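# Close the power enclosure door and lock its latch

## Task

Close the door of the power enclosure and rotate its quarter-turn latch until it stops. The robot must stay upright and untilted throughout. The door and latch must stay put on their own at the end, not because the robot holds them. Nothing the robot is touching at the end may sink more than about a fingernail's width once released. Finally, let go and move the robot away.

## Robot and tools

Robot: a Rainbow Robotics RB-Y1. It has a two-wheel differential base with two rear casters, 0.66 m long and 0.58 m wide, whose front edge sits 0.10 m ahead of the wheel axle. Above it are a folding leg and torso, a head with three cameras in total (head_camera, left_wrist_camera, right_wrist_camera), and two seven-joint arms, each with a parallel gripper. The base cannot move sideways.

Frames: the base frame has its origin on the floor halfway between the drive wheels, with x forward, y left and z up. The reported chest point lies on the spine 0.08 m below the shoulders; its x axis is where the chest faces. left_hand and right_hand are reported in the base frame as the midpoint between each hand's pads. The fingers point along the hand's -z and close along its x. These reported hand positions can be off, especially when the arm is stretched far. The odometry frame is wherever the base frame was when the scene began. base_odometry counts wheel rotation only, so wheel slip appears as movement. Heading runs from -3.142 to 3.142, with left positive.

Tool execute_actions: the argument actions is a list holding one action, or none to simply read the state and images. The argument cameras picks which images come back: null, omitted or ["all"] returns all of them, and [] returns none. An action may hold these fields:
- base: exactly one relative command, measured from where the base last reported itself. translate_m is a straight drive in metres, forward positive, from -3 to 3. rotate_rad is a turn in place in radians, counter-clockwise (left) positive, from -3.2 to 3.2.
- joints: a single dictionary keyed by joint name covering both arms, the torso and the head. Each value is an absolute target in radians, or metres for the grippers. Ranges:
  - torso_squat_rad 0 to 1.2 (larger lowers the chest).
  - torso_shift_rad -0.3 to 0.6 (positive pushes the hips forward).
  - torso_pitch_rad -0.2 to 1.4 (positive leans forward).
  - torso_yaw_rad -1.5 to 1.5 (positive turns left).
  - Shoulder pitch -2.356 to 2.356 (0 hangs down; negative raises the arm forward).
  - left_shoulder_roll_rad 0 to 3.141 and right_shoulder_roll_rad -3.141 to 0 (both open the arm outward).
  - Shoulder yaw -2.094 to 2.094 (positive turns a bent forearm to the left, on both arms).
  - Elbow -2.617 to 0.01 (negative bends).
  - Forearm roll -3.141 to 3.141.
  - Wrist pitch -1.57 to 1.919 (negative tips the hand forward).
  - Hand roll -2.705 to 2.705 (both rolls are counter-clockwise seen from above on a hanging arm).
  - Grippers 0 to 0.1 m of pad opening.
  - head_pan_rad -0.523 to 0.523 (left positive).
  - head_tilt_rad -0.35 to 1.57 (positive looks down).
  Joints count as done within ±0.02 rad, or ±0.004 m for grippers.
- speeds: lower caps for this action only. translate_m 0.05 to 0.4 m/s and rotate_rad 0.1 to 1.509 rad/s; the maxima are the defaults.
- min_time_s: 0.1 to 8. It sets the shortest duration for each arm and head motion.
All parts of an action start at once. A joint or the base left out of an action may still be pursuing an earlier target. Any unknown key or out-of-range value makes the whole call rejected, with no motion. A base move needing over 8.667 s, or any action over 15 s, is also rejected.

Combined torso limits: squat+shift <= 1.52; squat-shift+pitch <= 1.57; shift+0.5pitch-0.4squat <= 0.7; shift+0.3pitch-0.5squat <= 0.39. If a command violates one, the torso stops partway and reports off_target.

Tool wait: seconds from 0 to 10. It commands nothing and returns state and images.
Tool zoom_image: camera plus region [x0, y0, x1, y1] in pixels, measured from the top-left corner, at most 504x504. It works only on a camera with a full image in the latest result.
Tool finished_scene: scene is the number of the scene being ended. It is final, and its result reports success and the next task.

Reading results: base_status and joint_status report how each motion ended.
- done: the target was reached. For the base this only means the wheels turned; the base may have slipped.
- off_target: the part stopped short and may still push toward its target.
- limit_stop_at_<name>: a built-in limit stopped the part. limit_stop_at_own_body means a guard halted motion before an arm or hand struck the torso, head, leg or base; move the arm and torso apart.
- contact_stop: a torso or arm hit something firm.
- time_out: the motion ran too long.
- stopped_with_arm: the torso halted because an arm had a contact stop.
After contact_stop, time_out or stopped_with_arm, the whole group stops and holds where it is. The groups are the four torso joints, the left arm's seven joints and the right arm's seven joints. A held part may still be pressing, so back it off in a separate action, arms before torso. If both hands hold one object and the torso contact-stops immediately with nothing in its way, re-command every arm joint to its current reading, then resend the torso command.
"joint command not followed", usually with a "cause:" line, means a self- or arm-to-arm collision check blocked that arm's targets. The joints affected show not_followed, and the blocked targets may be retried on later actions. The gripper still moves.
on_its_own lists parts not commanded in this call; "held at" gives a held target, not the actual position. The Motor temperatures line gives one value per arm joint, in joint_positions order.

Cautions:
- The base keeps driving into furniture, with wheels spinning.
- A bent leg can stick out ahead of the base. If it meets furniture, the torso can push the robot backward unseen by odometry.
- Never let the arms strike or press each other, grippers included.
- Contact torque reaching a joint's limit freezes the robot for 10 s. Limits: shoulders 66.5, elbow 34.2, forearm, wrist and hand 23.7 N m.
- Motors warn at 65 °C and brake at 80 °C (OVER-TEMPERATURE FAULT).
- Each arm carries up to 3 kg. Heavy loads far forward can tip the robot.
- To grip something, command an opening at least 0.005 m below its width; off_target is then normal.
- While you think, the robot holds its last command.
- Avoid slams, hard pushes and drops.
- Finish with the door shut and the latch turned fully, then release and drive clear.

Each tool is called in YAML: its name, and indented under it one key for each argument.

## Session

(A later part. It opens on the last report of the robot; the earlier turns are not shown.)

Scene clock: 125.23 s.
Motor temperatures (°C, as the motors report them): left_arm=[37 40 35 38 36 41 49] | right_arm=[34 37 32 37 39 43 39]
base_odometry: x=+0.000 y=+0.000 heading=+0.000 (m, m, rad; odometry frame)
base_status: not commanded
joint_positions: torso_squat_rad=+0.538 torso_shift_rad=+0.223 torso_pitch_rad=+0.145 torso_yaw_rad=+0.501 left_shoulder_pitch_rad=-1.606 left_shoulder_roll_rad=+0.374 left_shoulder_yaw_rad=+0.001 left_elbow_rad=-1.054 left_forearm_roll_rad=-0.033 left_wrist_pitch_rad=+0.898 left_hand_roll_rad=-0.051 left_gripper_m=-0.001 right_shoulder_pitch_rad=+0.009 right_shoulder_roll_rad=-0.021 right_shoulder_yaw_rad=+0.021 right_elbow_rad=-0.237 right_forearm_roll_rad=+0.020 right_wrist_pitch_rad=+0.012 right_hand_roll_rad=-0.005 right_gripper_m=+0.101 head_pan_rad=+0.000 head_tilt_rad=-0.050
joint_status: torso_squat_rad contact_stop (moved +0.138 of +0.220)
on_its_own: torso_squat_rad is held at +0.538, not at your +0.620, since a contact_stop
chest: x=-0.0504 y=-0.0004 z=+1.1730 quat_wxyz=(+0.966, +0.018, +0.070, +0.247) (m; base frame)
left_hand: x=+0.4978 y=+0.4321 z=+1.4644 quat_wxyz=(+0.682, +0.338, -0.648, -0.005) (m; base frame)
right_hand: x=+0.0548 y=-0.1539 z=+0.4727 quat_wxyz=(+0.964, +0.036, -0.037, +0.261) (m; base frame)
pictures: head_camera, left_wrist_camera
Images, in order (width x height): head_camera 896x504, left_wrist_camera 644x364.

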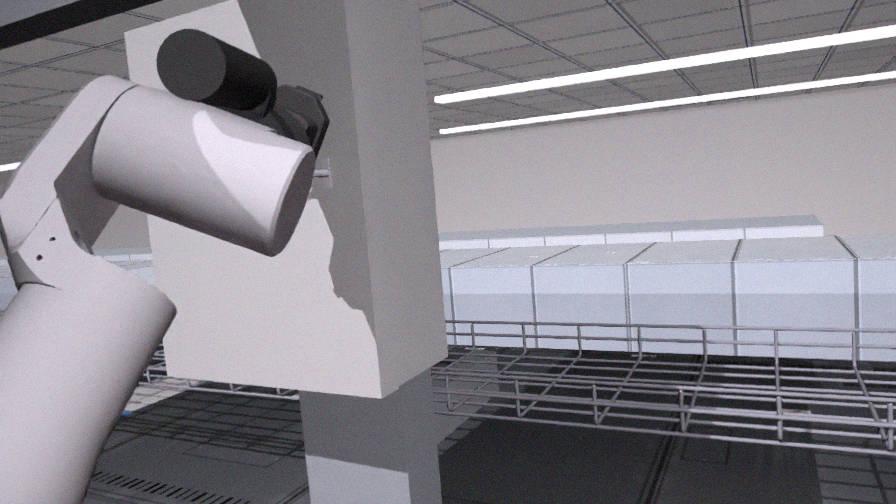

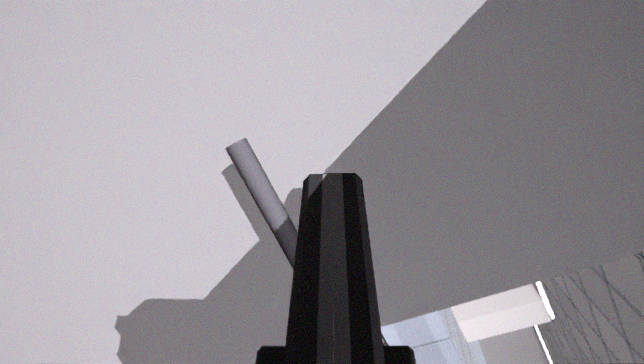

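execute_actions:
  actions:
    - {"joints": {"left_shoulder_pitch_rad": -1.48, "left_shoulder_roll_rad": 0.36, "left_shoulder_yaw_rad": 0.0, "left_elbow_rad": -1.0, "left_wrist_pitch_rad": 0.8}, "min_time_s": 2}
  cameras: ["head_camera","left_wrist_camera"]

Scene clock: 128.50 s.
Motor temperatures (°C, as the motors report them): left_arm=[37 40 35 38 36 42 49] | right_arm=[34 37 32 37 39 43 39]
base_odometry: x=+0.000 y=+0.000 heading=+0.000 (m, m, rad; odometry frame)
base_status: not commanded
joint_positions: torso_squat_rad=+0.538 torso_shift_rad=+0.224 torso_pitch_rad=+0.146 torso_yaw_rad=+0.500 left_shoulder_pitch_rad=-1.609 left_shoulder_roll_rad=+0.376 left_shoulder_yaw_rad=+0.002 left_elbow_rad=-1.053 left_forearm_roll_rad=-0.034 left_wrist_pitch_rad=+0.886 left_hand_roll_rad=-0.051 left_gripper_m=+0.000 right_shoulder_pitch_rad=+0.009 right_shoulder_roll_rad=-0.021 right_shoulder_yaw_rad=+0.021 right_elbow_rad=-0.237 right_forearm_roll_rad=+0.020 right_wrist_pitch_rad=+0.012 right_hand_roll_rad=-0.005 right_gripper_m=+0.101 head_pan_rad=+0.000 head_tilt_rad=-0.050
joint_status: left_shoulder_pitch_rad contact_stop (moved -0.003 of +0.126); left_elbow_rad contact_stop (moved +0.001 of +0.054); left_wrist_pitch_rad contact_stop_at_left_shoulder_pitch_rad (moved -0.012 of -0.098); the others done
on_its_own: torso_squat_rad is held at +0.538, not at your +0.620, since a contact_stop; left_shoulder_pitch_rad is held at -1.608, not at your -1.480, since a contact_stop; left_elbow_rad is held at -1.052, not at your -1.000, since a contact_stop; left_wrist_pitch_rad is held at +0.886, not at your +0.800, since a contact_stop
chest: x=-0.0495 y=-0.0002 z=+1.1729 quat_wxyz=(+0.966, +0.018, +0.071, +0.247) (m; base frame)
left_hand: x=+0.4985 y=+0.4324 z=+1.4679 quat_wxyz=(+0.678, +0.339, -0.652, -0.006) (m; base frame)
right_hand: x=+0.0545 y=-0.1540 z=+0.4725 quat_wxyz=(+0.964, +0.036, -0.037, +0.261) (m; base frame)
pictures: head_camera, left_wrist_camera
Images, in order (width x height): head_camera 896x504, left_wrist_camera 644x364.

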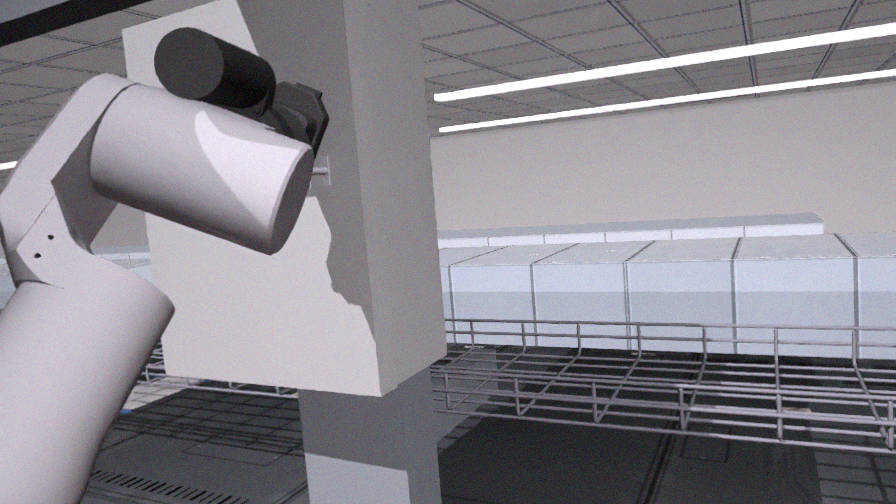

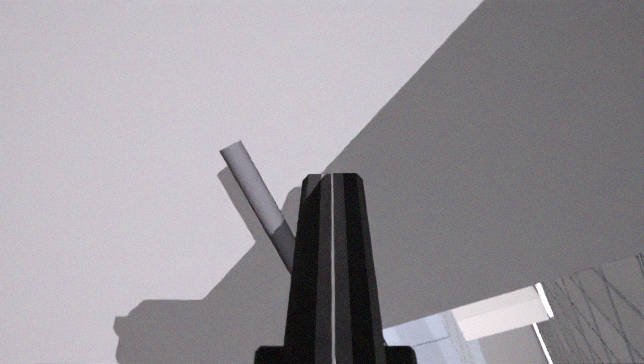

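execute_actions:
  actions:
    - {"joints": {"torso_squat_rad": 0.42, "torso_shift_rad": 0.225, "torso_pitch_rad": 0.15, "torso_yaw_rad": 0.5}}
  cameras: []

execute_actions:
  actions:
    - {"joints": {"left_shoulder_pitch_rad": -1.6, "left_shoulder_roll_rad": 0.41, "left_shoulder_yaw_rad": 0.0, "left_elbow_rad": -1.03, "left_wrist_pitch_rad": 0.9}}
  cameras: ["left_wrist_camera"]

Scene clock: 132.80 s.
Motor temperatures (°C, as the motors report them): left_arm=[37 40 35 38 36 42 49] | right_arm=[34 37 32 37 39 43 39]
base_odometry: x=+0.000 y=+0.000 heading=+0.000 (m, m, rad; odometry frame)
base_status: not commanded
joint_positions: torso_squat_rad=+0.420 torso_shift_rad=+0.225 torso_pitch_rad=+0.150 torso_yaw_rad=+0.500 left_shoulder_pitch_rad=-1.609 left_shoulder_roll_rad=+0.376 left_shoulder_yaw_rad=+0.002 left_elbow_rad=-1.053 left_forearm_roll_rad=-0.034 left_wrist_pitch_rad=+0.886 left_hand_roll_rad=-0.051 left_gripper_m=+0.000 right_shoulder_pitch_rad=+0.009 right_shoulder_roll_rad=-0.021 right_shoulder_yaw_rad=+0.021 right_elbow_rad=-0.237 right_forearm_roll_rad=+0.020 right_wrist_pitch_rad=+0.012 right_hand_roll_rad=-0.005 right_gripper_m=+0.101 head_pan_rad=+0.000 head_tilt_rad=-0.050
joint_status: all done
on_its_own: left_shoulder_pitch_rad is held at -1.608, not at your -1.480, since a contact_stop; left_elbow_rad is held at -1.052, not at your -1.000, since a contact_stop; left_wrist_pitch_rad is held at +0.886, not at your +0.800, since a contact_stop
chest: x=-0.0392 y=-0.0002 z=+1.2095 quat_wxyz=(+0.966, +0.019, +0.073, +0.247) (m; base frame)
left_hand: x=+0.5101 y=+0.4323 z=+1.5021 quat_wxyz=(+0.679, +0.339, -0.651, -0.007) (m; base frame)
right_hand: x=+0.0623 y=-0.1541 z=+0.5088 quat_wxyz=(+0.964, +0.037, -0.035, +0.261) (m; base frame)
pictures: none
No camera images: the call's "cameras" was empty. Leave "cameras" out to get every camera's image.

Scene clock: 133.83 s.
Motor temperatures (°C, as the motors report them): left_arm=[37 40 35 38 36 42 49] | right_arm=[34 37 32 37 39 43 39]
base_odometry: x=+0.000 y=+0.000 heading=+0.000 (m, m, rad; odometry frame)
base_status: not commanded
joint_positions: torso_squat_rad=+0.420 torso_shift_rad=+0.225 torso_pitch_rad=+0.150 torso_yaw_rad=+0.500 left_shoulder_pitch_rad=-1.601 left_shoulder_roll_rad=+0.410 left_shoulder_yaw_rad=+0.000 left_elbow_rad=-1.030 left_forearm_roll_rad=-0.034 left_wrist_pitch_rad=+0.900 left_hand_roll_rad=-0.051 left_gripper_m=+0.000 right_shoulder_pitch_rad=+0.009 right_shoulder_roll_rad=-0.020 right_shoulder_yaw_rad=+0.021 right_elbow_rad=-0.237 right_forearm_roll_rad=+0.020 right_wrist_pitch_rad=+0.012 right_hand_roll_rad=-0.005 right_gripper_m=+0.101 head_pan_rad=+0.000 head_tilt_rad=-0.050
joint_status: all done
chest: x=-0.0392 y=-0.0001 z=+1.2095 quat_wxyz=(+0.966, +0.019, +0.073, +0.247) (m; base frame)
left_hand: x=+0.5028 y=+0.4592 z=+1.4948 quat_wxyz=(+0.689, +0.352, -0.634, +0.008) (m; base frame)
right_hand: x=+0.0623 y=-0.1541 z=+0.5088 quat_wxyz=(+0.964, +0.037, -0.035, +0.261) (m; base frame)
pictures: left_wrist_camera
Images, in order (width x height): left_wrist_camera 644x364.

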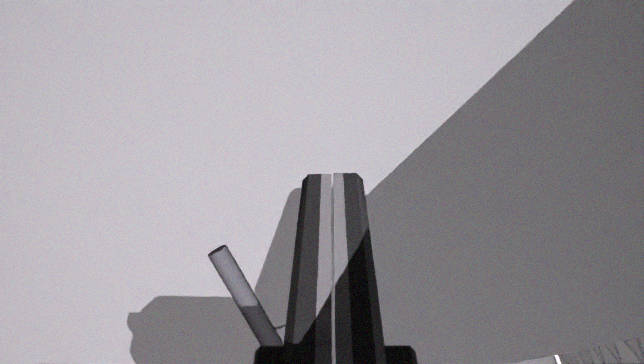

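execute_actions:
  actions:
    - {"joints": {"torso_squat_rad": 0.62, "torso_shift_rad": 0.26}}
  cameras: ["head_camera","left_wrist_camera"]

Scene clock: 136.07 s.
Motor temperatures (°C, as the motors report them): left_arm=[37 40 35 38 36 42 49] | right_arm=[34 37 32 37 39 43 39]
base_odometry: x=+0.000 y=+0.000 heading=+0.000 (m, m, rad; odometry frame)
base_status: not commanded
joint_positions: torso_squat_rad=+0.538 torso_shift_rad=+0.243 torso_pitch_rad=+0.146 torso_yaw_rad=+0.500 left_shoulder_pitch_rad=-1.606 left_shoulder_roll_rad=+0.414 left_shoulder_yaw_rad=+0.002 left_elbow_rad=-1.034 left_forearm_roll_rad=-0.035 left_wrist_pitch_rad=+0.898 left_hand_roll_rad=-0.051 left_gripper_m=-0.001 right_shoulder_pitch_rad=+0.009 right_shoulder_roll_rad=-0.021 right_shoulder_yaw_rad=+0.021 right_elbow_rad=-0.237 right_forearm_roll_rad=+0.020 right_wrist_pitch_rad=+0.012 right_hand_roll_rad=-0.005 right_gripper_m=+0.101 head_pan_rad=+0.000 head_tilt_rad=-0.050
joint_status: torso_squat_rad contact_stop (moved +0.118 of +0.200); the others done
on_its_own: torso_squat_rad is held at +0.538, not at your +0.620, since a contact_stop
chest: x=-0.0386 y=-0.0004 z=+1.1703 quat_wxyz=(+0.966, +0.018, +0.070, +0.247) (m; base frame)
left_hand: x=+0.5001 y=+0.4581 z=+1.4648 quat_wxyz=(+0.683, +0.354, -0.639, +0.009) (m; base frame)
right_hand: x=+0.0659 y=-0.1538 z=+0.4699 quat_wxyz=(+0.964, +0.036, -0.037, +0.261) (m; base frame)
pictures: head_camera, left_wrist_camera
Images, in order (width x height): head_camera 896x504, left_wrist_camera 644x364.

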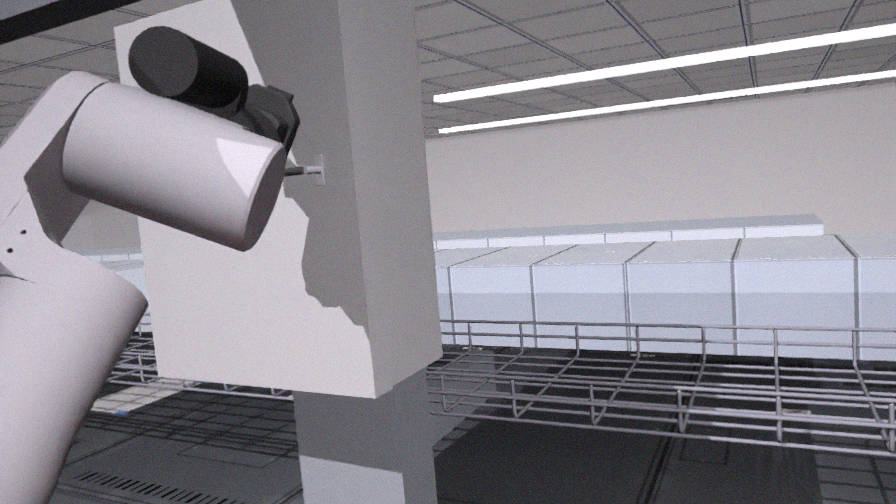

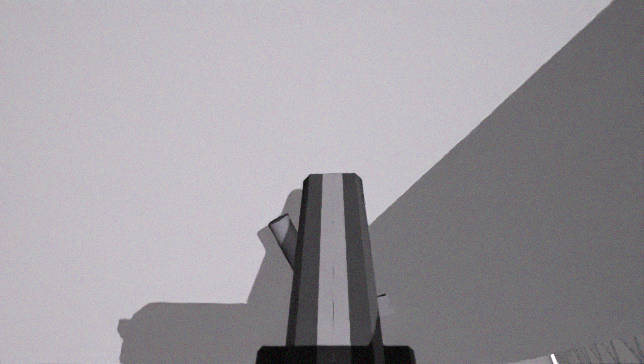

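execute_actions:
  actions:
    - {"joints": {"torso_squat_rad": 0.48, "torso_shift_rad": 0.243, "torso_pitch_rad": 0.15, "torso_yaw_rad": 0.5}}
  cameras: []

execute_actions:
  actions:
    - {"joints": {"left_shoulder_pitch_rad": -1.63, "left_shoulder_roll_rad": 0.41, "left_shoulder_yaw_rad": 0.0, "left_elbow_rad": -0.95, "left_wrist_pitch_rad": 0.85}, "min_time_s": 1.5}
  cameras: ["left_wrist_camera"]

Scene clock: 140.87 s.
Motor temperatures (°C, as the motors report them): left_arm=[37 40 35 38 36 42 49] | right_arm=[34 37 32 37 39 43 39]
base_odometry: x=+0.000 y=+0.000 heading=+0.000 (m, m, rad; odometry frame)
base_status: not commanded
joint_positions: torso_squat_rad=+0.480 torso_shift_rad=+0.243 torso_pitch_rad=+0.150 torso_yaw_rad=+0.500 left_shoulder_pitch_rad=-1.601 left_shoulder_roll_rad=+0.411 left_shoulder_yaw_rad=+0.000 left_elbow_rad=-1.030 left_forearm_roll_rad=-0.034 left_wrist_pitch_rad=+0.900 left_hand_roll_rad=-0.051 left_gripper_m=+0.000 right_shoulder_pitch_rad=+0.009 right_shoulder_roll_rad=-0.021 right_shoulder_yaw_rad=+0.021 right_elbow_rad=-0.237 right_forearm_roll_rad=+0.020 right_wrist_pitch_rad=+0.012 right_hand_roll_rad=-0.005 right_gripper_m=+0.101 head_pan_rad=+0.000 head_tilt_rad=-0.050
joint_status: all done
chest: x=-0.0323 y=-0.0002 z=+1.1891 quat_wxyz=(+0.966, +0.019, +0.073, +0.247) (m; base frame)
left_hand: x=+0.5094 y=+0.4592 z=+1.4748 quat_wxyz=(+0.689, +0.352, -0.634, +0.008) (m; base frame)
right_hand: x=+0.0691 y=-0.1541 z=+0.4884 quat_wxyz=(+0.964, +0.037, -0.035, +0.261) (m; base frame)
pictures: none
No camera images: the call's "cameras" was empty. Leave "cameras" out to get every camera's image.

Scene clock: 142.67 s.
Motor temperatures (°C, as the motors report them): left_arm=[37 40 35 38 36 42 49] | right_arm=[34 37 32 37 39 43 39]
base_odometry: x=+0.000 y=+0.000 heading=+0.000 (m, m, rad; odometry frame)
base_status: not commanded
joint_positions: torso_squat_rad=+0.480 torso_shift_rad=+0.242 torso_pitch_rad=+0.147 torso_yaw_rad=+0.501 left_shoulder_pitch_rad=-1.630 left_shoulder_roll_rad=+0.411 left_shoulder_yaw_rad=+0.000 left_elbow_rad=-0.951 left_forearm_roll_rad=-0.034 left_wrist_pitch_rad=+0.851 left_hand_roll_rad=-0.051 left_gripper_m=-0.001 right_shoulder_pitch_rad=+0.009 right_shoulder_roll_rad=-0.021 right_shoulder_yaw_rad=+0.021 right_elbow_rad=-0.237 right_forearm_roll_rad=+0.020 right_wrist_pitch_rad=+0.012 right_hand_roll_rad=-0.005 right_gripper_m=+0.101 head_pan_rad=+0.000 head_tilt_rad=-0.050
joint_status: all done
chest: x=-0.0340 y=-0.0004 z=+1.1893 quat_wxyz=(+0.966, +0.019, +0.071, +0.247) (m; base frame)
left_hand: x=+0.5141 y=+0.4646 z=+1.4758 quat_wxyz=(+0.688, +0.352, -0.634, +0.009) (m; base frame)
right_hand: x=+0.0694 y=-0.1540 z=+0.4888 quat_wxyz=(+0.964, +0.037, -0.036, +0.261) (m; base frame)
pictures: left_wrist_camera
Images, in order (width x height): left_wrist_camera 644x364.

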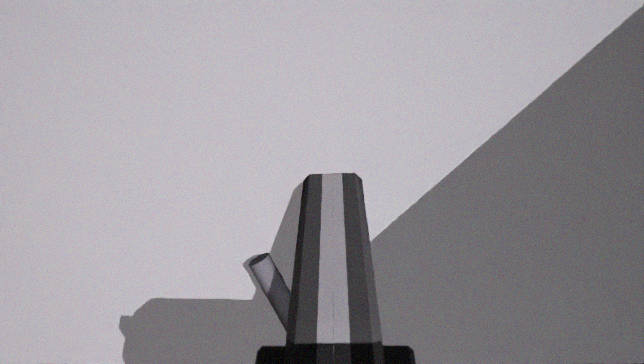

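Pressing on the door now. Lower with the torso while keeping forward.

execute_actions:
  actions:
    - {"joints": {"torso_squat_rad": 0.64, "torso_shift_rad": 0.27}}
  cameras: ["head_camera","left_wrist_camera"]

Scene clock: 144.57 s.
Motor temperatures (°C, as the motors report them): left_arm=[37 40 35 38 36 42 49] | right_arm=[34 37 32 37 39 43 39]
base_odometry: x=+0.000 y=+0.000 heading=+0.000 (m, m, rad; odometry frame)
base_status: not commanded
joint_positions: torso_squat_rad=+0.537 torso_shift_rad=+0.249 torso_pitch_rad=+0.144 torso_yaw_rad=+0.501 left_shoulder_pitch_rad=-1.636 left_shoulder_roll_rad=+0.414 left_shoulder_yaw_rad=+0.002 left_elbow_rad=-0.953 left_forearm_roll_rad=-0.035 left_wrist_pitch_rad=+0.848 left_hand_roll_rad=-0.051 left_gripper_m=-0.001 right_shoulder_pitch_rad=+0.009 right_shoulder_roll_rad=-0.021 right_shoulder_yaw_rad=+0.021 right_elbow_rad=-0.237 right_forearm_roll_rad=+0.020 right_wrist_pitch_rad=+0.012 right_hand_roll_rad=-0.005 right_gripper_m=+0.101 head_pan_rad=+0.000 head_tilt_rad=-0.050
joint_status: torso_squat_rad contact_stop (moved +0.057 of +0.160); torso_shift_rad contact_stop (moved +0.008 of +0.028)
on_its_own: torso_squat_rad is held at +0.537, not at your +0.640, since a contact_stop; torso_shift_rad is held at +0.250, not at your +0.270, since a contact_stop
chest: x=-0.0354 y=-0.0004 z=+1.1696 quat_wxyz=(+0.966, +0.018, +0.069, +0.247) (m; base frame)
left_hand: x=+0.5099 y=+0.4635 z=+1.4646 quat_wxyz=(+0.683, +0.354, -0.639, +0.009) (m; base frame)
right_hand: x=+0.0708 y=-0.1537 z=+0.4694 quat_wxyz=(+0.964, +0.036, -0.038, +0.262) (m; base frame)
pictures: head_camera, left_wrist_camera
Images, in order (width x height): head_camera 896x504, left_wrist_camera 644x364.

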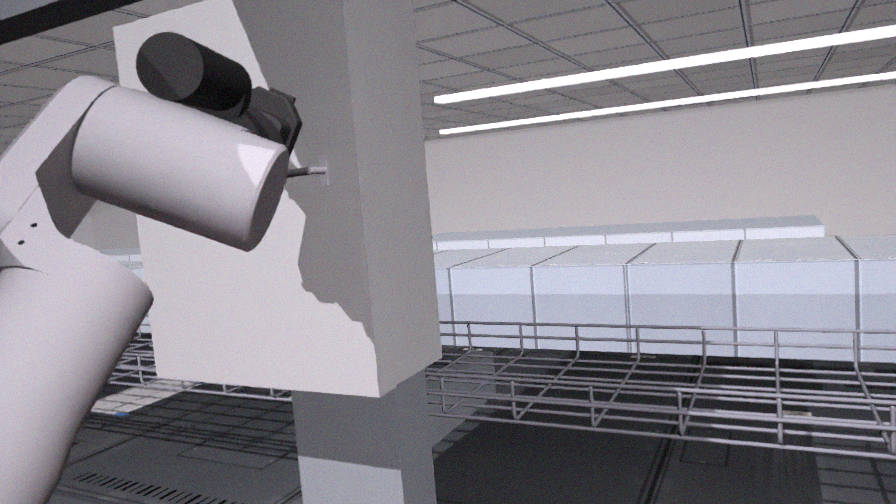

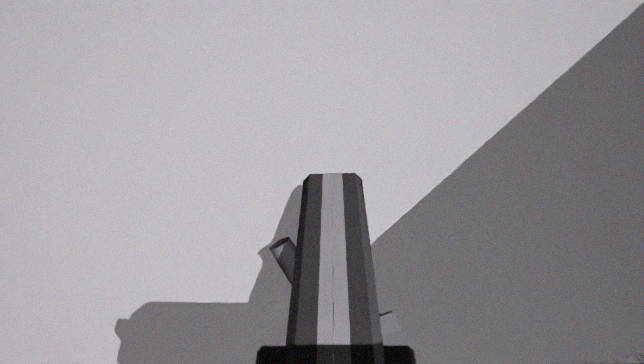

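execute_actions:
  actions:
    - {"joints": {"torso_squat_rad": 0.5, "torso_shift_rad": 0.17, "torso_pitch_rad": 0.15, "torso_yaw_rad": 0.5}}
  cameras: []

execute_actions:
  actions:
    - {"joints": {"torso_squat_rad": 0.68}}
  cameras: []

execute_actions:
  actions:
    - {"joints": {"torso_shift_rad": 0.27}}
  cameras: ["left_wrist_camera"]

Scene clock: 149.07 s.
Motor temperatures (°C, as the motors report them): left_arm=[37 40 35 38 36 42 49] | right_arm=[34 37 32 37 39 43 39]
base_odometry: x=+0.000 y=+0.000 heading=+0.000 (m, m, rad; odometry frame)
base_status: not commanded
joint_positions: torso_squat_rad=+0.500 torso_shift_rad=+0.170 torso_pitch_rad=+0.150 torso_yaw_rad=+0.500 left_shoulder_pitch_rad=-1.631 left_shoulder_roll_rad=+0.410 left_shoulder_yaw_rad=+0.000 left_elbow_rad=-0.950 left_forearm_roll_rad=-0.034 left_wrist_pitch_rad=+0.850 left_hand_roll_rad=-0.051 left_gripper_m=+0.000 right_shoulder_pitch_rad=+0.009 right_shoulder_roll_rad=-0.021 right_shoulder_yaw_rad=+0.021 right_elbow_rad=-0.237 right_forearm_roll_rad=+0.020 right_wrist_pitch_rad=+0.012 right_hand_roll_rad=-0.005 right_gripper_m=+0.101 head_pan_rad=+0.000 head_tilt_rad=-0.050
joint_status: all done
chest: x=-0.0780 y=-0.0002 z=+1.1919 quat_wxyz=(+0.966, +0.019, +0.072, +0.247) (m; base frame)
left_hand: x=+0.4713 y=+0.4640 z=+1.4772 quat_wxyz=(+0.689, +0.352, -0.634, +0.008) (m; base frame)
right_hand: x=+0.0237 y=-0.1541 z=+0.4912 quat_wxyz=(+0.964, +0.037, -0.035, +0.261) (m; base frame)
pictures: none
No camera images: the call's "cameras" was empty. Leave "cameras" out to get every camera's image.

Scene clock: 150.43 s.
Motor temperatures (°C, as the motors report them): left_arm=[37 40 35 38 36 42 49] | right_arm=[34 37 32 37 39 43 39]
base_odometry: x=+0.000 y=+0.000 heading=+0.000 (m, m, rad; odometry frame)
base_status: not commanded
joint_positions: torso_squat_rad=+0.680 torso_shift_rad=+0.170 torso_pitch_rad=+0.150 torso_yaw_rad=+0.500 left_shoulder_pitch_rad=-1.631 left_shoulder_roll_rad=+0.410 left_shoulder_yaw_rad=+0.000 left_elbow_rad=-0.950 left_forearm_roll_rad=-0.034 left_wrist_pitch_rad=+0.850 left_hand_roll_rad=-0.051 left_gripper_m=+0.000 right_shoulder_pitch_rad=+0.009 right_shoulder_roll_rad=-0.021 right_shoulder_yaw_rad=+0.021 right_elbow_rad=-0.237 right_forearm_roll_rad=+0.020 right_wrist_pitch_rad=+0.012 right_hand_roll_rad=-0.005 right_gripper_m=+0.101 head_pan_rad=+0.000 head_tilt_rad=-0.050
joint_status: all done
chest: x=-0.0898 y=-0.0002 z=+1.1229 quat_wxyz=(+0.966, +0.019, +0.072, +0.247) (m; base frame)
left_hand: x=+0.4596 y=+0.4640 z=+1.4080 quat_wxyz=(+0.689, +0.352, -0.634, +0.008) (m; base frame)
right_hand: x=+0.0118 y=-0.1541 z=+0.4222 quat_wxyz=(+0.964, +0.037, -0.035, +0.261) (m; base frame)
pictures: none
No camera images: the call's "cameras" was empty. Leave "cameras" out to get every camera's image.

Scene clock: 151.90 s.
Motor temperatures (°C, as the motors report them): left_arm=[37 40 35 38 36 42 49] | right_arm=[34 37 32 37 39 43 39]
base_odometry: x=+0.000 y=+0.000 heading=+0.000 (m, m, rad; odometry frame)
base_status: not commanded
joint_positions: torso_squat_rad=+0.680 torso_shift_rad=+0.270 torso_pitch_rad=+0.149 torso_yaw_rad=+0.500 left_shoulder_pitch_rad=-1.631 left_shoulder_roll_rad=+0.410 left_shoulder_yaw_rad=+0.000 left_elbow_rad=-0.950 left_forearm_roll_rad=-0.034 left_wrist_pitch_rad=+0.850 left_hand_roll_rad=-0.051 left_gripper_m=+0.000 right_shoulder_pitch_rad=+0.009 right_shoulder_roll_rad=-0.021 right_shoulder_yaw_rad=+0.021 right_elbow_rad=-0.237 right_forearm_roll_rad=+0.020 right_wrist_pitch_rad=+0.012 right_hand_roll_rad=-0.005 right_gripper_m=+0.101 head_pan_rad=+0.000 head_tilt_rad=-0.050
joint_status: all done
chest: x=-0.0370 y=-0.0002 z=+1.1111 quat_wxyz=(+0.966, +0.019, +0.072, +0.247) (m; base frame)
left_hand: x=+0.5120 y=+0.4641 z=+1.3965 quat_wxyz=(+0.689, +0.352, -0.634, +0.008) (m; base frame)
right_hand: x=+0.0650 y=-0.1540 z=+0.4104 quat_wxyz=(+0.964, +0.037, -0.035, +0.261) (m; base frame)
pictures: left_wrist_camera
Images, in order (width x height): left_wrist_camera 644x364.

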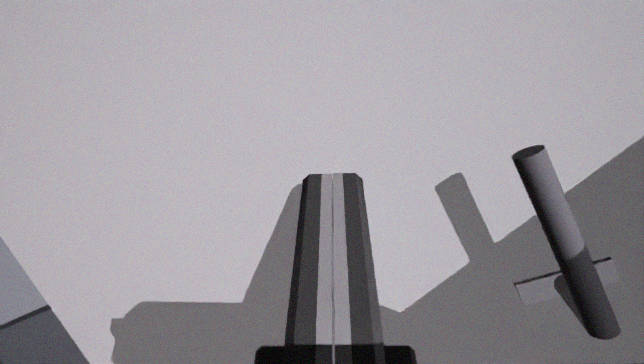

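execute_actions:
  actions:
    - {"joints": {"torso_squat_rad": 0.45, "torso_shift_rad": 0.24}}
  cameras: ["head_camera","left_wrist_camera"]

Scene clock: 153.97 s.
Motor temperatures (°C, as the motors report them): left_arm=[37 40 35 38 36 42 49] | right_arm=[34 37 32 37 39 43 39]
base_odometry: x=+0.000 y=+0.000 heading=+0.001 (m, m, rad; odometry frame)
base_status: not commanded
joint_positions: torso_squat_rad=+0.564 torso_shift_rad=+0.253 torso_pitch_rad=+0.146 torso_yaw_rad=+0.502 left_shoulder_pitch_rad=-1.625 left_shoulder_roll_rad=+0.411 left_shoulder_yaw_rad=+0.000 left_elbow_rad=-0.947 left_forearm_roll_rad=-0.034 left_wrist_pitch_rad=+0.852 left_hand_roll_rad=-0.051 left_gripper_m=-0.001 right_shoulder_pitch_rad=+0.009 right_shoulder_roll_rad=-0.021 right_shoulder_yaw_rad=+0.021 right_elbow_rad=-0.237 right_forearm_roll_rad=+0.020 right_wrist_pitch_rad=+0.012 right_hand_roll_rad=-0.005 right_gripper_m=+0.101 head_pan_rad=+0.000 head_tilt_rad=-0.050
joint_status: torso_squat_rad contact_stop (moved -0.117 of -0.230); the others done
on_its_own: torso_squat_rad is held at +0.563, not at your +0.450, since a contact_stop
chest: x=-0.0350 y=+0.0003 z=+1.1596 quat_wxyz=(+0.966, +0.018, +0.070, +0.248) (m; base frame)
left_hand: x=+0.5124 y=+0.4689 z=+1.4412 quat_wxyz=(+0.691, +0.352, -0.631, +0.011) (m; base frame)
right_hand: x=+0.0699 y=-0.1539 z=+0.4594 quat_wxyz=(+0.964, +0.036, -0.037, +0.262) (m; base frame)
pictures: head_camera, left_wrist_camera
Images, in order (width x height): head_camera 896x504, left_wrist_camera 644x364.

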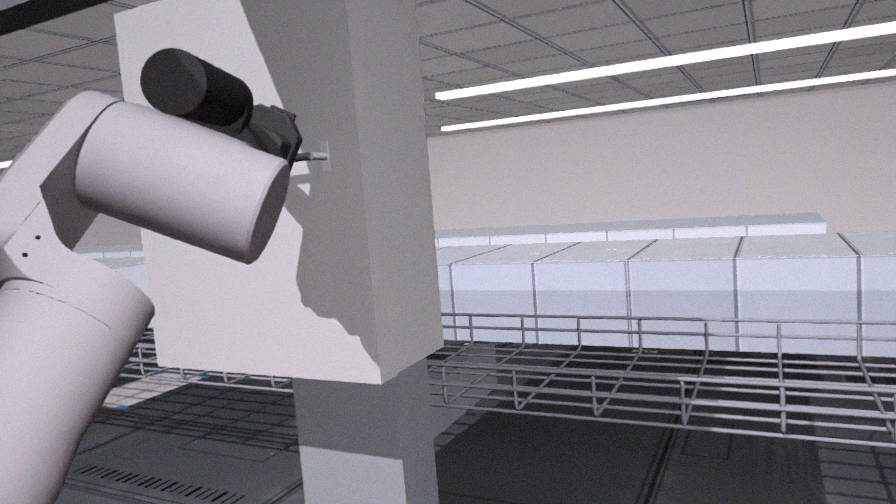

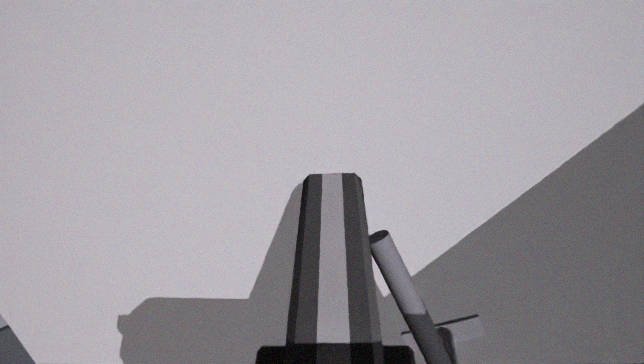

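execute_actions:
  actions:
    - {"joints": {"torso_squat_rad": 0.6, "torso_shift_rad": 0.17, "torso_pitch_rad": 0.15, "torso_yaw_rad": 0.5}}
  cameras: []

execute_actions:
  actions:
    - {"joints": {"left_shoulder_pitch_rad": -1.63, "left_shoulder_roll_rad": 0.33, "left_elbow_rad": -0.95, "left_wrist_pitch_rad": 0.85, "left_gripper_m": 0.06}}
  cameras: ["left_wrist_camera"]

Scene clock: 158.57 s.
Motor temperatures (°C, as the motors report them): left_arm=[38 40 35 39 36 43 49] | right_arm=[34 37 32 37 39 43 39]
base_odometry: x=+0.000 y=+0.000 heading=+0.000 (m, m, rad; odometry frame)
base_status: not commanded
joint_positions: torso_squat_rad=+0.600 torso_shift_rad=+0.170 torso_pitch_rad=+0.150 torso_yaw_rad=+0.500 left_shoulder_pitch_rad=-1.630 left_shoulder_roll_rad=+0.410 left_shoulder_yaw_rad=+0.000 left_elbow_rad=-0.950 left_forearm_roll_rad=-0.034 left_wrist_pitch_rad=+0.850 left_hand_roll_rad=-0.051 left_gripper_m=+0.000 right_shoulder_pitch_rad=+0.009 right_shoulder_roll_rad=-0.021 right_shoulder_yaw_rad=+0.021 right_elbow_rad=-0.237 right_forearm_roll_rad=+0.020 right_wrist_pitch_rad=+0.012 right_hand_roll_rad=-0.005 right_gripper_m=+0.101 head_pan_rad=+0.000 head_tilt_rad=-0.050
joint_status: all done
chest: x=-0.0841 y=-0.0001 z=+1.1559 quat_wxyz=(+0.966, +0.019, +0.072, +0.247) (m; base frame)
left_hand: x=+0.4653 y=+0.4645 z=+1.4403 quat_wxyz=(+0.689, +0.352, -0.633, +0.008) (m; base frame)
right_hand: x=+0.0175 y=-0.1541 z=+0.4552 quat_wxyz=(+0.964, +0.037, -0.035, +0.261) (m; base frame)
pictures: none
No camera images: the call's "cameras" was empty. Leave "cameras" out to get every camera's image.

Scene clock: 159.63 s.
Motor temperatures (°C, as the motors report them): left_arm=[38 40 35 39 36 43 49] | right_arm=[34 37 32 37 39 43 39]
base_odometry: x=+0.000 y=+0.000 heading=+0.000 (m, m, rad; odometry frame)
base_status: not commanded
joint_positions: torso_squat_rad=+0.600 torso_shift_rad=+0.170 torso_pitch_rad=+0.150 torso_yaw_rad=+0.500 left_shoulder_pitch_rad=-1.627 left_shoulder_roll_rad=+0.329 left_shoulder_yaw_rad=+0.000 left_elbow_rad=-0.949 left_forearm_roll_rad=-0.034 left_wrist_pitch_rad=+0.851 left_hand_roll_rad=-0.051 left_gripper_m=+0.059 right_shoulder_pitch_rad=+0.009 right_shoulder_roll_rad=-0.021 right_shoulder_yaw_rad=+0.021 right_elbow_rad=-0.237 right_forearm_roll_rad=+0.020 right_wrist_pitch_rad=+0.012 right_hand_roll_rad=-0.005 right_gripper_m=+0.101 head_pan_rad=+0.000 head_tilt_rad=-0.050
joint_status: all done
chest: x=-0.0844 y=-0.0001 z=+1.1559 quat_wxyz=(+0.966, +0.019, +0.072, +0.247) (m; base frame)
left_hand: x=+0.4882 y=+0.4213 z=+1.4154 quat_wxyz=(+0.703, +0.321, -0.635, -0.015) (m; base frame)
right_hand: x=+0.0174 y=-0.1541 z=+0.4552 quat_wxyz=(+0.964, +0.037, -0.035, +0.261) (m; base frame)
pictures: left_wrist_camera
Images, in order (width x height): left_wrist_camera 644x364.

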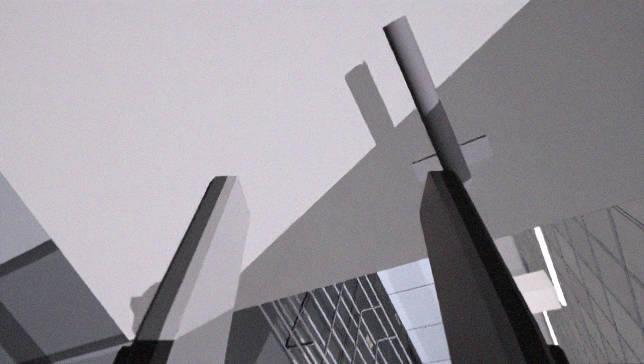

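execute_actions:
  actions:
    - {"joints": {"torso_squat_rad": 0.5}}
  cameras: ["left_wrist_camera"]

Scene clock: 163.93 s.
Motor temperatures (°C, as the motors report them): left_arm=[38 40 35 39 36 44 49] | right_arm=[34 37 32 37 39 43 39]
base_odometry: x=+0.000 y=+0.000 heading=+0.001 (m, m, rad; odometry frame)
base_status: not commanded
joint_positions: torso_squat_rad=+0.581 torso_shift_rad=+0.168 torso_pitch_rad=+0.147 torso_yaw_rad=+0.501 left_shoulder_pitch_rad=-1.622 left_shoulder_roll_rad=+0.326 left_shoulder_yaw_rad=-0.001 left_elbow_rad=-0.946 left_forearm_roll_rad=-0.033 left_wrist_pitch_rad=+0.853 left_hand_roll_rad=-0.051 left_gripper_m=+0.057 right_shoulder_pitch_rad=+0.009 right_shoulder_roll_rad=-0.021 right_shoulder_yaw_rad=+0.021 right_elbow_rad=-0.237 right_forearm_roll_rad=+0.020 right_wrist_pitch_rad=+0.012 right_hand_roll_rad=-0.005 right_gripper_m=+0.101 head_pan_rad=+0.000 head_tilt_rad=-0.050
joint_status: torso_squat_rad contact_stop (moved -0.019 of -0.100)
on_its_own: torso_squat_rad is held at +0.581, not at your +0.500, since a contact_stop
chest: x=-0.0851 y=+0.0000 z=+1.1634 quat_wxyz=(+0.966, +0.018, +0.071, +0.247) (m; base frame)
left_hand: x=+0.4878 y=+0.4220 z=+1.4189 quat_wxyz=(+0.705, +0.320, -0.632, -0.014) (m; base frame)
right_hand: x=+0.0186 y=-0.1541 z=+0.4631 quat_wxyz=(+0.964, +0.036, -0.036, +0.262) (m; base frame)
pictures: left_wrist_camera
Images, in order (width x height): left_wrist_camera 644x364.

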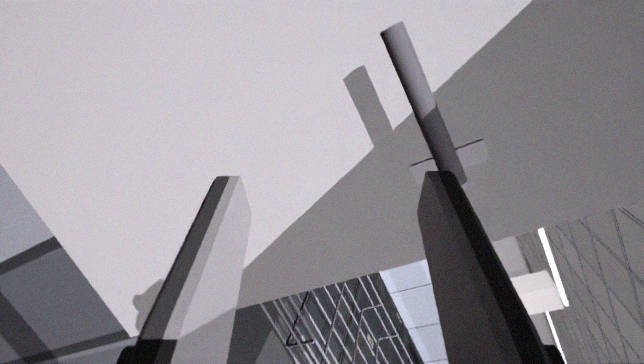

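The upper finger is under the lever. Back off further first.

execute_actions:
  actions:
    - {"joints": {"torso_squat_rad": 0.6, "torso_shift_rad": 0.09, "torso_pitch_rad": 0.15, "torso_yaw_rad": 0.5}}
  cameras: []

execute_actions:
  actions:
    - {"joints": {"torso_squat_rad": 0.5}}
  cameras: ["left_wrist_camera"]

Scene clock: 166.87 s.
Motor temperatures (°C, as the motors report them): left_arm=[39 40 35 39 36 45 49] | right_arm=[34 37 32 37 39 43 39]
base_odometry: x=+0.000 y=+0.000 heading=+0.000 (m, m, rad; odometry frame)
base_status: not commanded
joint_positions: torso_squat_rad=+0.600 torso_shift_rad=+0.090 torso_pitch_rad=+0.150 torso_yaw_rad=+0.500 left_shoulder_pitch_rad=-1.630 left_shoulder_roll_rad=+0.330 left_shoulder_yaw_rad=+0.000 left_elbow_rad=-0.950 left_forearm_roll_rad=-0.034 left_wrist_pitch_rad=+0.850 left_hand_roll_rad=-0.051 left_gripper_m=+0.060 right_shoulder_pitch_rad=+0.009 right_shoulder_roll_rad=-0.021 right_shoulder_yaw_rad=+0.021 right_elbow_rad=-0.237 right_forearm_roll_rad=+0.020 right_wrist_pitch_rad=+0.012 right_hand_roll_rad=-0.005 right_gripper_m=+0.101 head_pan_rad=+0.000 head_tilt_rad=-0.050
joint_status: all done
chest: x=-0.1299 y=-0.0001 z=+1.1619 quat_wxyz=(+0.966, +0.019, +0.072, +0.247) (m; base frame)
left_hand: x=+0.4425 y=+0.4200 z=+1.4240 quat_wxyz=(+0.701, +0.322, -0.636, -0.015) (m; base frame)
right_hand: x=-0.0283 y=-0.1541 z=+0.4612 quat_wxyz=(+0.964, +0.037, -0.035, +0.261) (m; base frame)
pictures: none
No camera images: the call's "cameras" was empty. Leave "cameras" out to get every camera's image.

Scene clock: 167.97 s.
Motor temperatures (°C, as the motors report them): left_arm=[39 40 35 39 36 45 49] | right_arm=[34 37 32 37 39 43 39]
base_odometry: x=+0.000 y=+0.000 heading=+0.000 (m, m, rad; odometry frame)
base_status: not commanded
joint_positions: torso_squat_rad=+0.500 torso_shift_rad=+0.090 torso_pitch_rad=+0.150 torso_yaw_rad=+0.500 left_shoulder_pitch_rad=-1.630 left_shoulder_roll_rad=+0.330 left_shoulder_yaw_rad=+0.000 left_elbow_rad=-0.950 left_forearm_roll_rad=-0.034 left_wrist_pitch_rad=+0.850 left_hand_roll_rad=-0.051 left_gripper_m=+0.060 right_shoulder_pitch_rad=+0.009 right_shoulder_roll_rad=-0.021 right_shoulder_yaw_rad=+0.021 right_elbow_rad=-0.237 right_forearm_roll_rad=+0.020 right_wrist_pitch_rad=+0.012 right_hand_roll_rad=-0.005 right_gripper_m=+0.101 head_pan_rad=+0.000 head_tilt_rad=-0.050
joint_status: all done
chest: x=-0.1265 y=-0.0001 z=+1.1983 quat_wxyz=(+0.966, +0.019, +0.073, +0.247) (m; base frame)
left_hand: x=+0.4459 y=+0.4200 z=+1.4604 quat_wxyz=(+0.701, +0.322, -0.636, -0.015) (m; base frame)
right_hand: x=-0.0251 y=-0.1541 z=+0.4976 quat_wxyz=(+0.964, +0.037, -0.035, +0.261) (m; base frame)
pictures: left_wrist_camera
Images, in order (width x height): left_wrist_camera 644x364.

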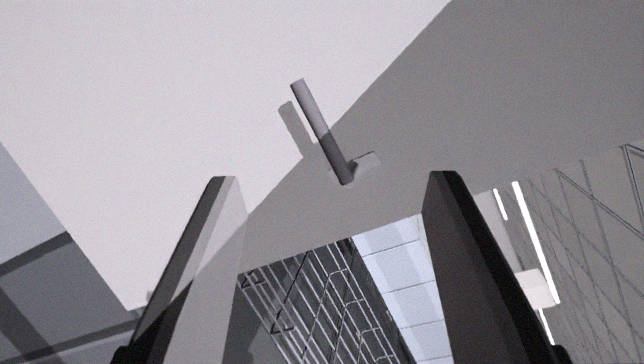

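Centered. Drive in.

execute_actions:
  actions:
    - {"joints": {"torso_shift_rad": 0.2}}
  cameras: ["left_wrist_camera"]

Scene clock: 170.27 s.
Motor temperatures (°C, as the motors report them): left_arm=[39 40 35 39 36 45 49] | right_arm=[34 37 32 37 39 43 39]
base_odometry: x=+0.000 y=+0.000 heading=+0.000 (m, m, rad; odometry frame)
base_status: not commanded
joint_positions: torso_squat_rad=+0.500 torso_shift_rad=+0.199 torso_pitch_rad=+0.147 torso_yaw_rad=+0.501 left_shoulder_pitch_rad=-1.630 left_shoulder_roll_rad=+0.330 left_shoulder_yaw_rad=+0.000 left_elbow_rad=-0.951 left_forearm_roll_rad=-0.034 left_wrist_pitch_rad=+0.851 left_hand_roll_rad=-0.051 left_gripper_m=+0.059 right_shoulder_pitch_rad=+0.009 right_shoulder_roll_rad=-0.021 right_shoulder_yaw_rad=+0.021 right_elbow_rad=-0.237 right_forearm_roll_rad=+0.020 right_wrist_pitch_rad=+0.012 right_hand_roll_rad=-0.005 right_gripper_m=+0.101 head_pan_rad=+0.000 head_tilt_rad=-0.050
joint_status: all done
chest: x=-0.0614 y=-0.0003 z=+1.1887 quat_wxyz=(+0.966, +0.018, +0.071, +0.247) (m; base frame)
left_hand: x=+0.5099 y=+0.4202 z=+1.4529 quat_wxyz=(+0.700, +0.322, -0.638, -0.015) (m; base frame)
right_hand: x=+0.0420 y=-0.1540 z=+0.4882 quat_wxyz=(+0.964, +0.036, -0.036, +0.261) (m; base frame)
pictures: left_wrist_camera
Images, in order (width x height): left_wrist_camera 644x364.

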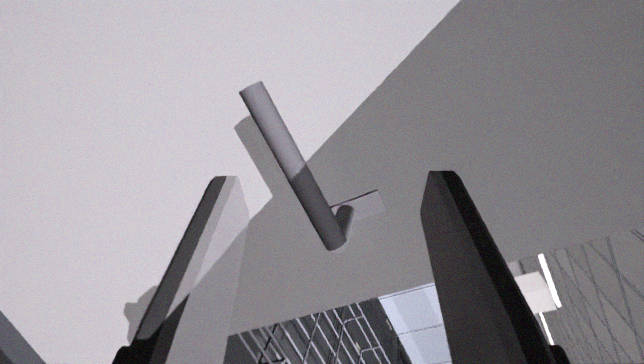

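execute_actions:
  actions:
    - {"joints": {"left_gripper_m": 0.012}}
  cameras: ["left_wrist_camera"]

execute_actions:
  actions:
    - {"joints": {"left_hand_roll_rad": 0.7}, "min_time_s": 2}
  cameras: ["head_camera", "left_wrist_camera"]

Scene clock: 173.47 s.
Motor temperatures (°C, as the motors report them): left_arm=[38 40 35 39 36 45 49] | right_arm=[34 37 32 37 39 43 39]
base_odometry: x=+0.000 y=+0.000 heading=+0.000 (m, m, rad; odometry frame)
base_status: not commanded
joint_positions: torso_squat_rad=+0.500 torso_shift_rad=+0.199 torso_pitch_rad=+0.149 torso_yaw_rad=+0.500 left_shoulder_pitch_rad=-1.633 left_shoulder_roll_rad=+0.331 left_shoulder_yaw_rad=+0.000 left_elbow_rad=-0.952 left_forearm_roll_rad=-0.034 left_wrist_pitch_rad=+0.849 left_hand_roll_rad=-0.051 left_gripper_m=+0.024 right_shoulder_pitch_rad=+0.009 right_shoulder_roll_rad=-0.021 right_shoulder_yaw_rad=+0.021 right_elbow_rad=-0.237 right_forearm_roll_rad=+0.020 right_wrist_pitch_rad=+0.012 right_hand_roll_rad=-0.005 right_gripper_m=+0.101 head_pan_rad=+0.000 head_tilt_rad=-0.050
joint_status: left_gripper_m off_target (ended at +0.024, target +0.012)
chest: x=-0.0605 y=-0.0003 z=+1.1886 quat_wxyz=(+0.966, +0.019, +0.072, +0.247) (m; base frame)
left_hand: x=+0.5108 y=+0.4191 z=+1.4548 quat_wxyz=(+0.698, +0.322, -0.639, -0.015) (m; base frame)
right_hand: x=+0.0420 y=-0.1540 z=+0.4880 quat_wxyz=(+0.964, +0.037, -0.036, +0.261) (m; base frame)
pictures: left_wrist_camera
Images, in order (width x height): left_wrist_camera 644x364.

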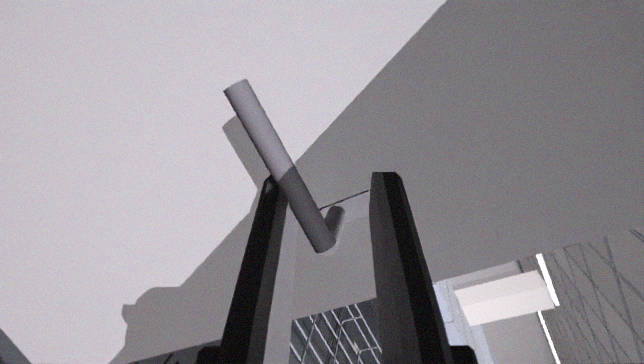

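Scene clock: 175.77 s.
Motor temperatures (°C, as the motors report them): left_arm=[38 40 35 39 36 44 49] | right_arm=[34 37 32 37 39 43 39]
base_odometry: x=+0.000 y=+0.000 heading=+0.000 (m, m, rad; odometry frame)
base_status: not commanded
joint_positions: torso_squat_rad=+0.500 torso_shift_rad=+0.199 torso_pitch_rad=+0.149 torso_yaw_rad=+0.500 left_shoulder_pitch_rad=-1.630 left_shoulder_roll_rad=+0.331 left_shoulder_yaw_rad=+0.000 left_elbow_rad=-0.950 left_forearm_roll_rad=-0.034 left_wrist_pitch_rad=+0.850 left_hand_roll_rad=+0.700 left_gripper_m=+0.012 right_shoulder_pitch_rad=+0.009 right_shoulder_roll_rad=-0.021 right_shoulder_yaw_rad=+0.021 right_elbow_rad=-0.237 right_forearm_roll_rad=+0.020 right_wrist_pitch_rad=+0.012 right_hand_roll_rad=-0.005 right_gripper_m=+0.101 head_pan_rad=+0.000 head_tilt_rad=-0.050
joint_status: all done
on_its_own: left_gripper_m moved -0.011 to your old target +0.012
chest: x=-0.0603 y=-0.0001 z=+1.1886 quat_wxyz=(+0.966, +0.019, +0.072, +0.247) (m; base frame)
left_hand: x=+0.5113 y=+0.4210 z=+1.4516 quat_wxyz=(+0.657, +0.066, -0.710, +0.243) (m; base frame)
right_hand: x=+0.0419 y=-0.1541 z=+0.4880 quat_wxyz=(+0.964, +0.037, -0.035, +0.261) (m; base frame)
pictures: head_camera, left_wrist_camera
Images, in order (width x height): head_camera 896x504, left_wrist_camera 644x364.

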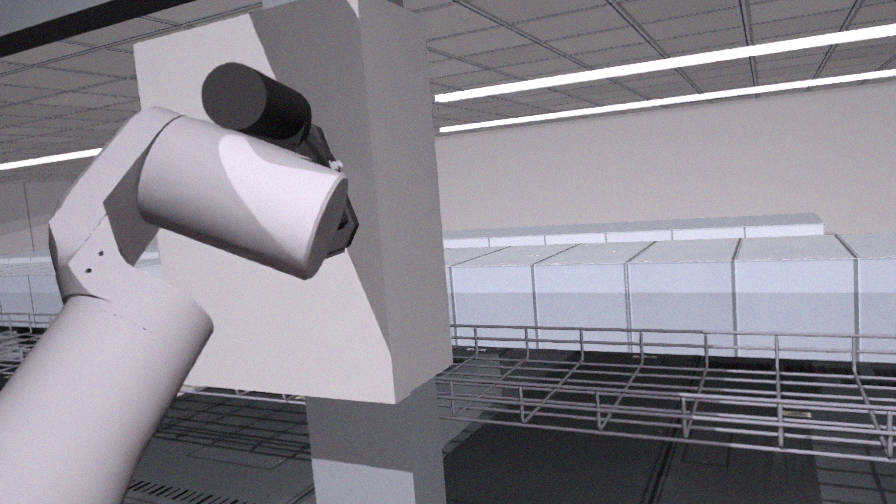

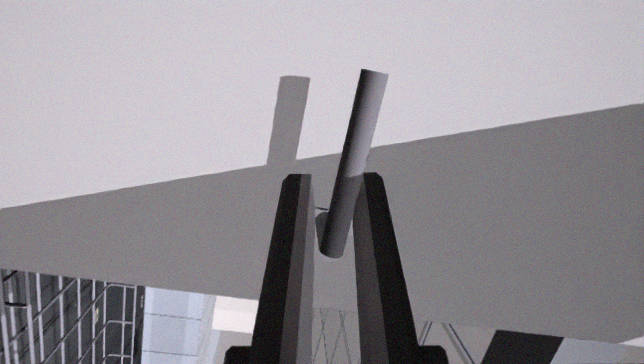

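execute_actions:
  actions:
    - {"joints": {"left_hand_roll_rad": 1.5}, "min_time_s": 2.5}
  cameras: ["head_camera", "left_wrist_camera"]

Scene clock: 180.70 s.
Motor temperatures (°C, as the motors report them): left_arm=[38 40 35 39 36 44 50] | right_arm=[34 37 32 37 39 43 39]
base_odometry: x=+0.000 y=+0.000 heading=+0.001 (m, m, rad; odometry frame)
base_status: not commanded
joint_positions: torso_squat_rad=+0.500 torso_shift_rad=+0.199 torso_pitch_rad=+0.148 torso_yaw_rad=+0.501 left_shoulder_pitch_rad=-1.629 left_shoulder_roll_rad=+0.331 left_shoulder_yaw_rad=+0.000 left_elbow_rad=-0.950 left_forearm_roll_rad=-0.035 left_wrist_pitch_rad=+0.851 left_hand_roll_rad=+1.499 left_gripper_m=+0.026 right_shoulder_pitch_rad=+0.009 right_shoulder_roll_rad=-0.021 right_shoulder_yaw_rad=+0.021 right_elbow_rad=-0.237 right_forearm_roll_rad=+0.020 right_wrist_pitch_rad=+0.012 right_hand_roll_rad=-0.005 right_gripper_m=+0.101 head_pan_rad=+0.000 head_tilt_rad=-0.050
joint_status: all done
chest: x=-0.0612 y=-0.0002 z=+1.1887 quat_wxyz=(+0.966, +0.018, +0.071, +0.247) (m; base frame)
left_hand: x=+0.5100 y=+0.4212 z=+1.4520 quat_wxyz=(+0.510, -0.215, -0.680, +0.480) (m; base frame)
right_hand: x=+0.0420 y=-0.1540 z=+0.4882 quat_wxyz=(+0.964, +0.036, -0.036, +0.261) (m; base frame)
pictures: head_camera, left_wrist_camera
Images, in order (width x height): head_camera 896x504, left_wrist_camera 644x364.

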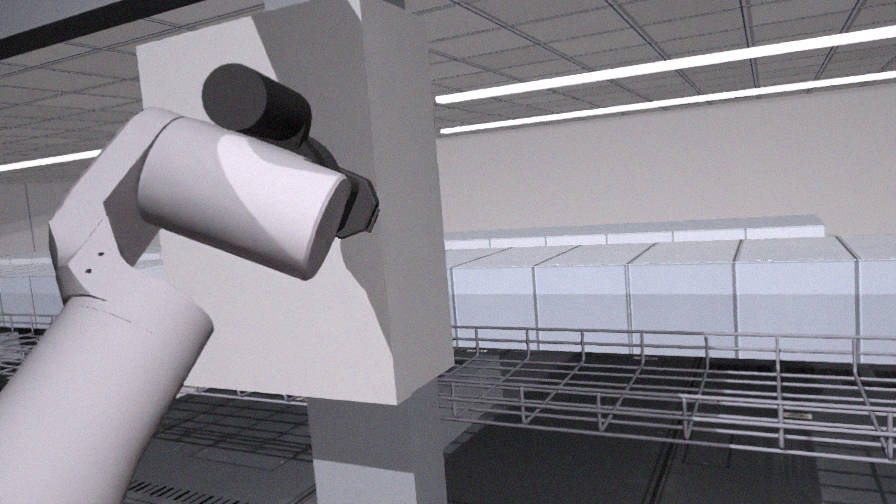

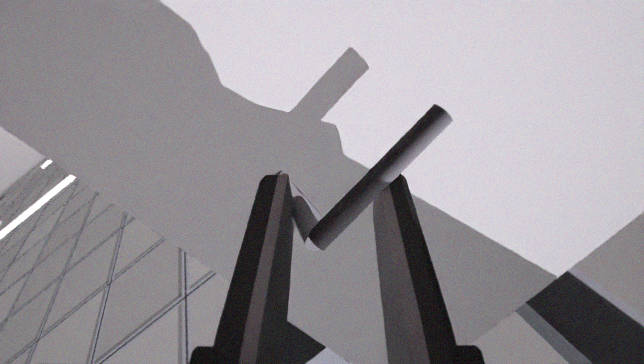

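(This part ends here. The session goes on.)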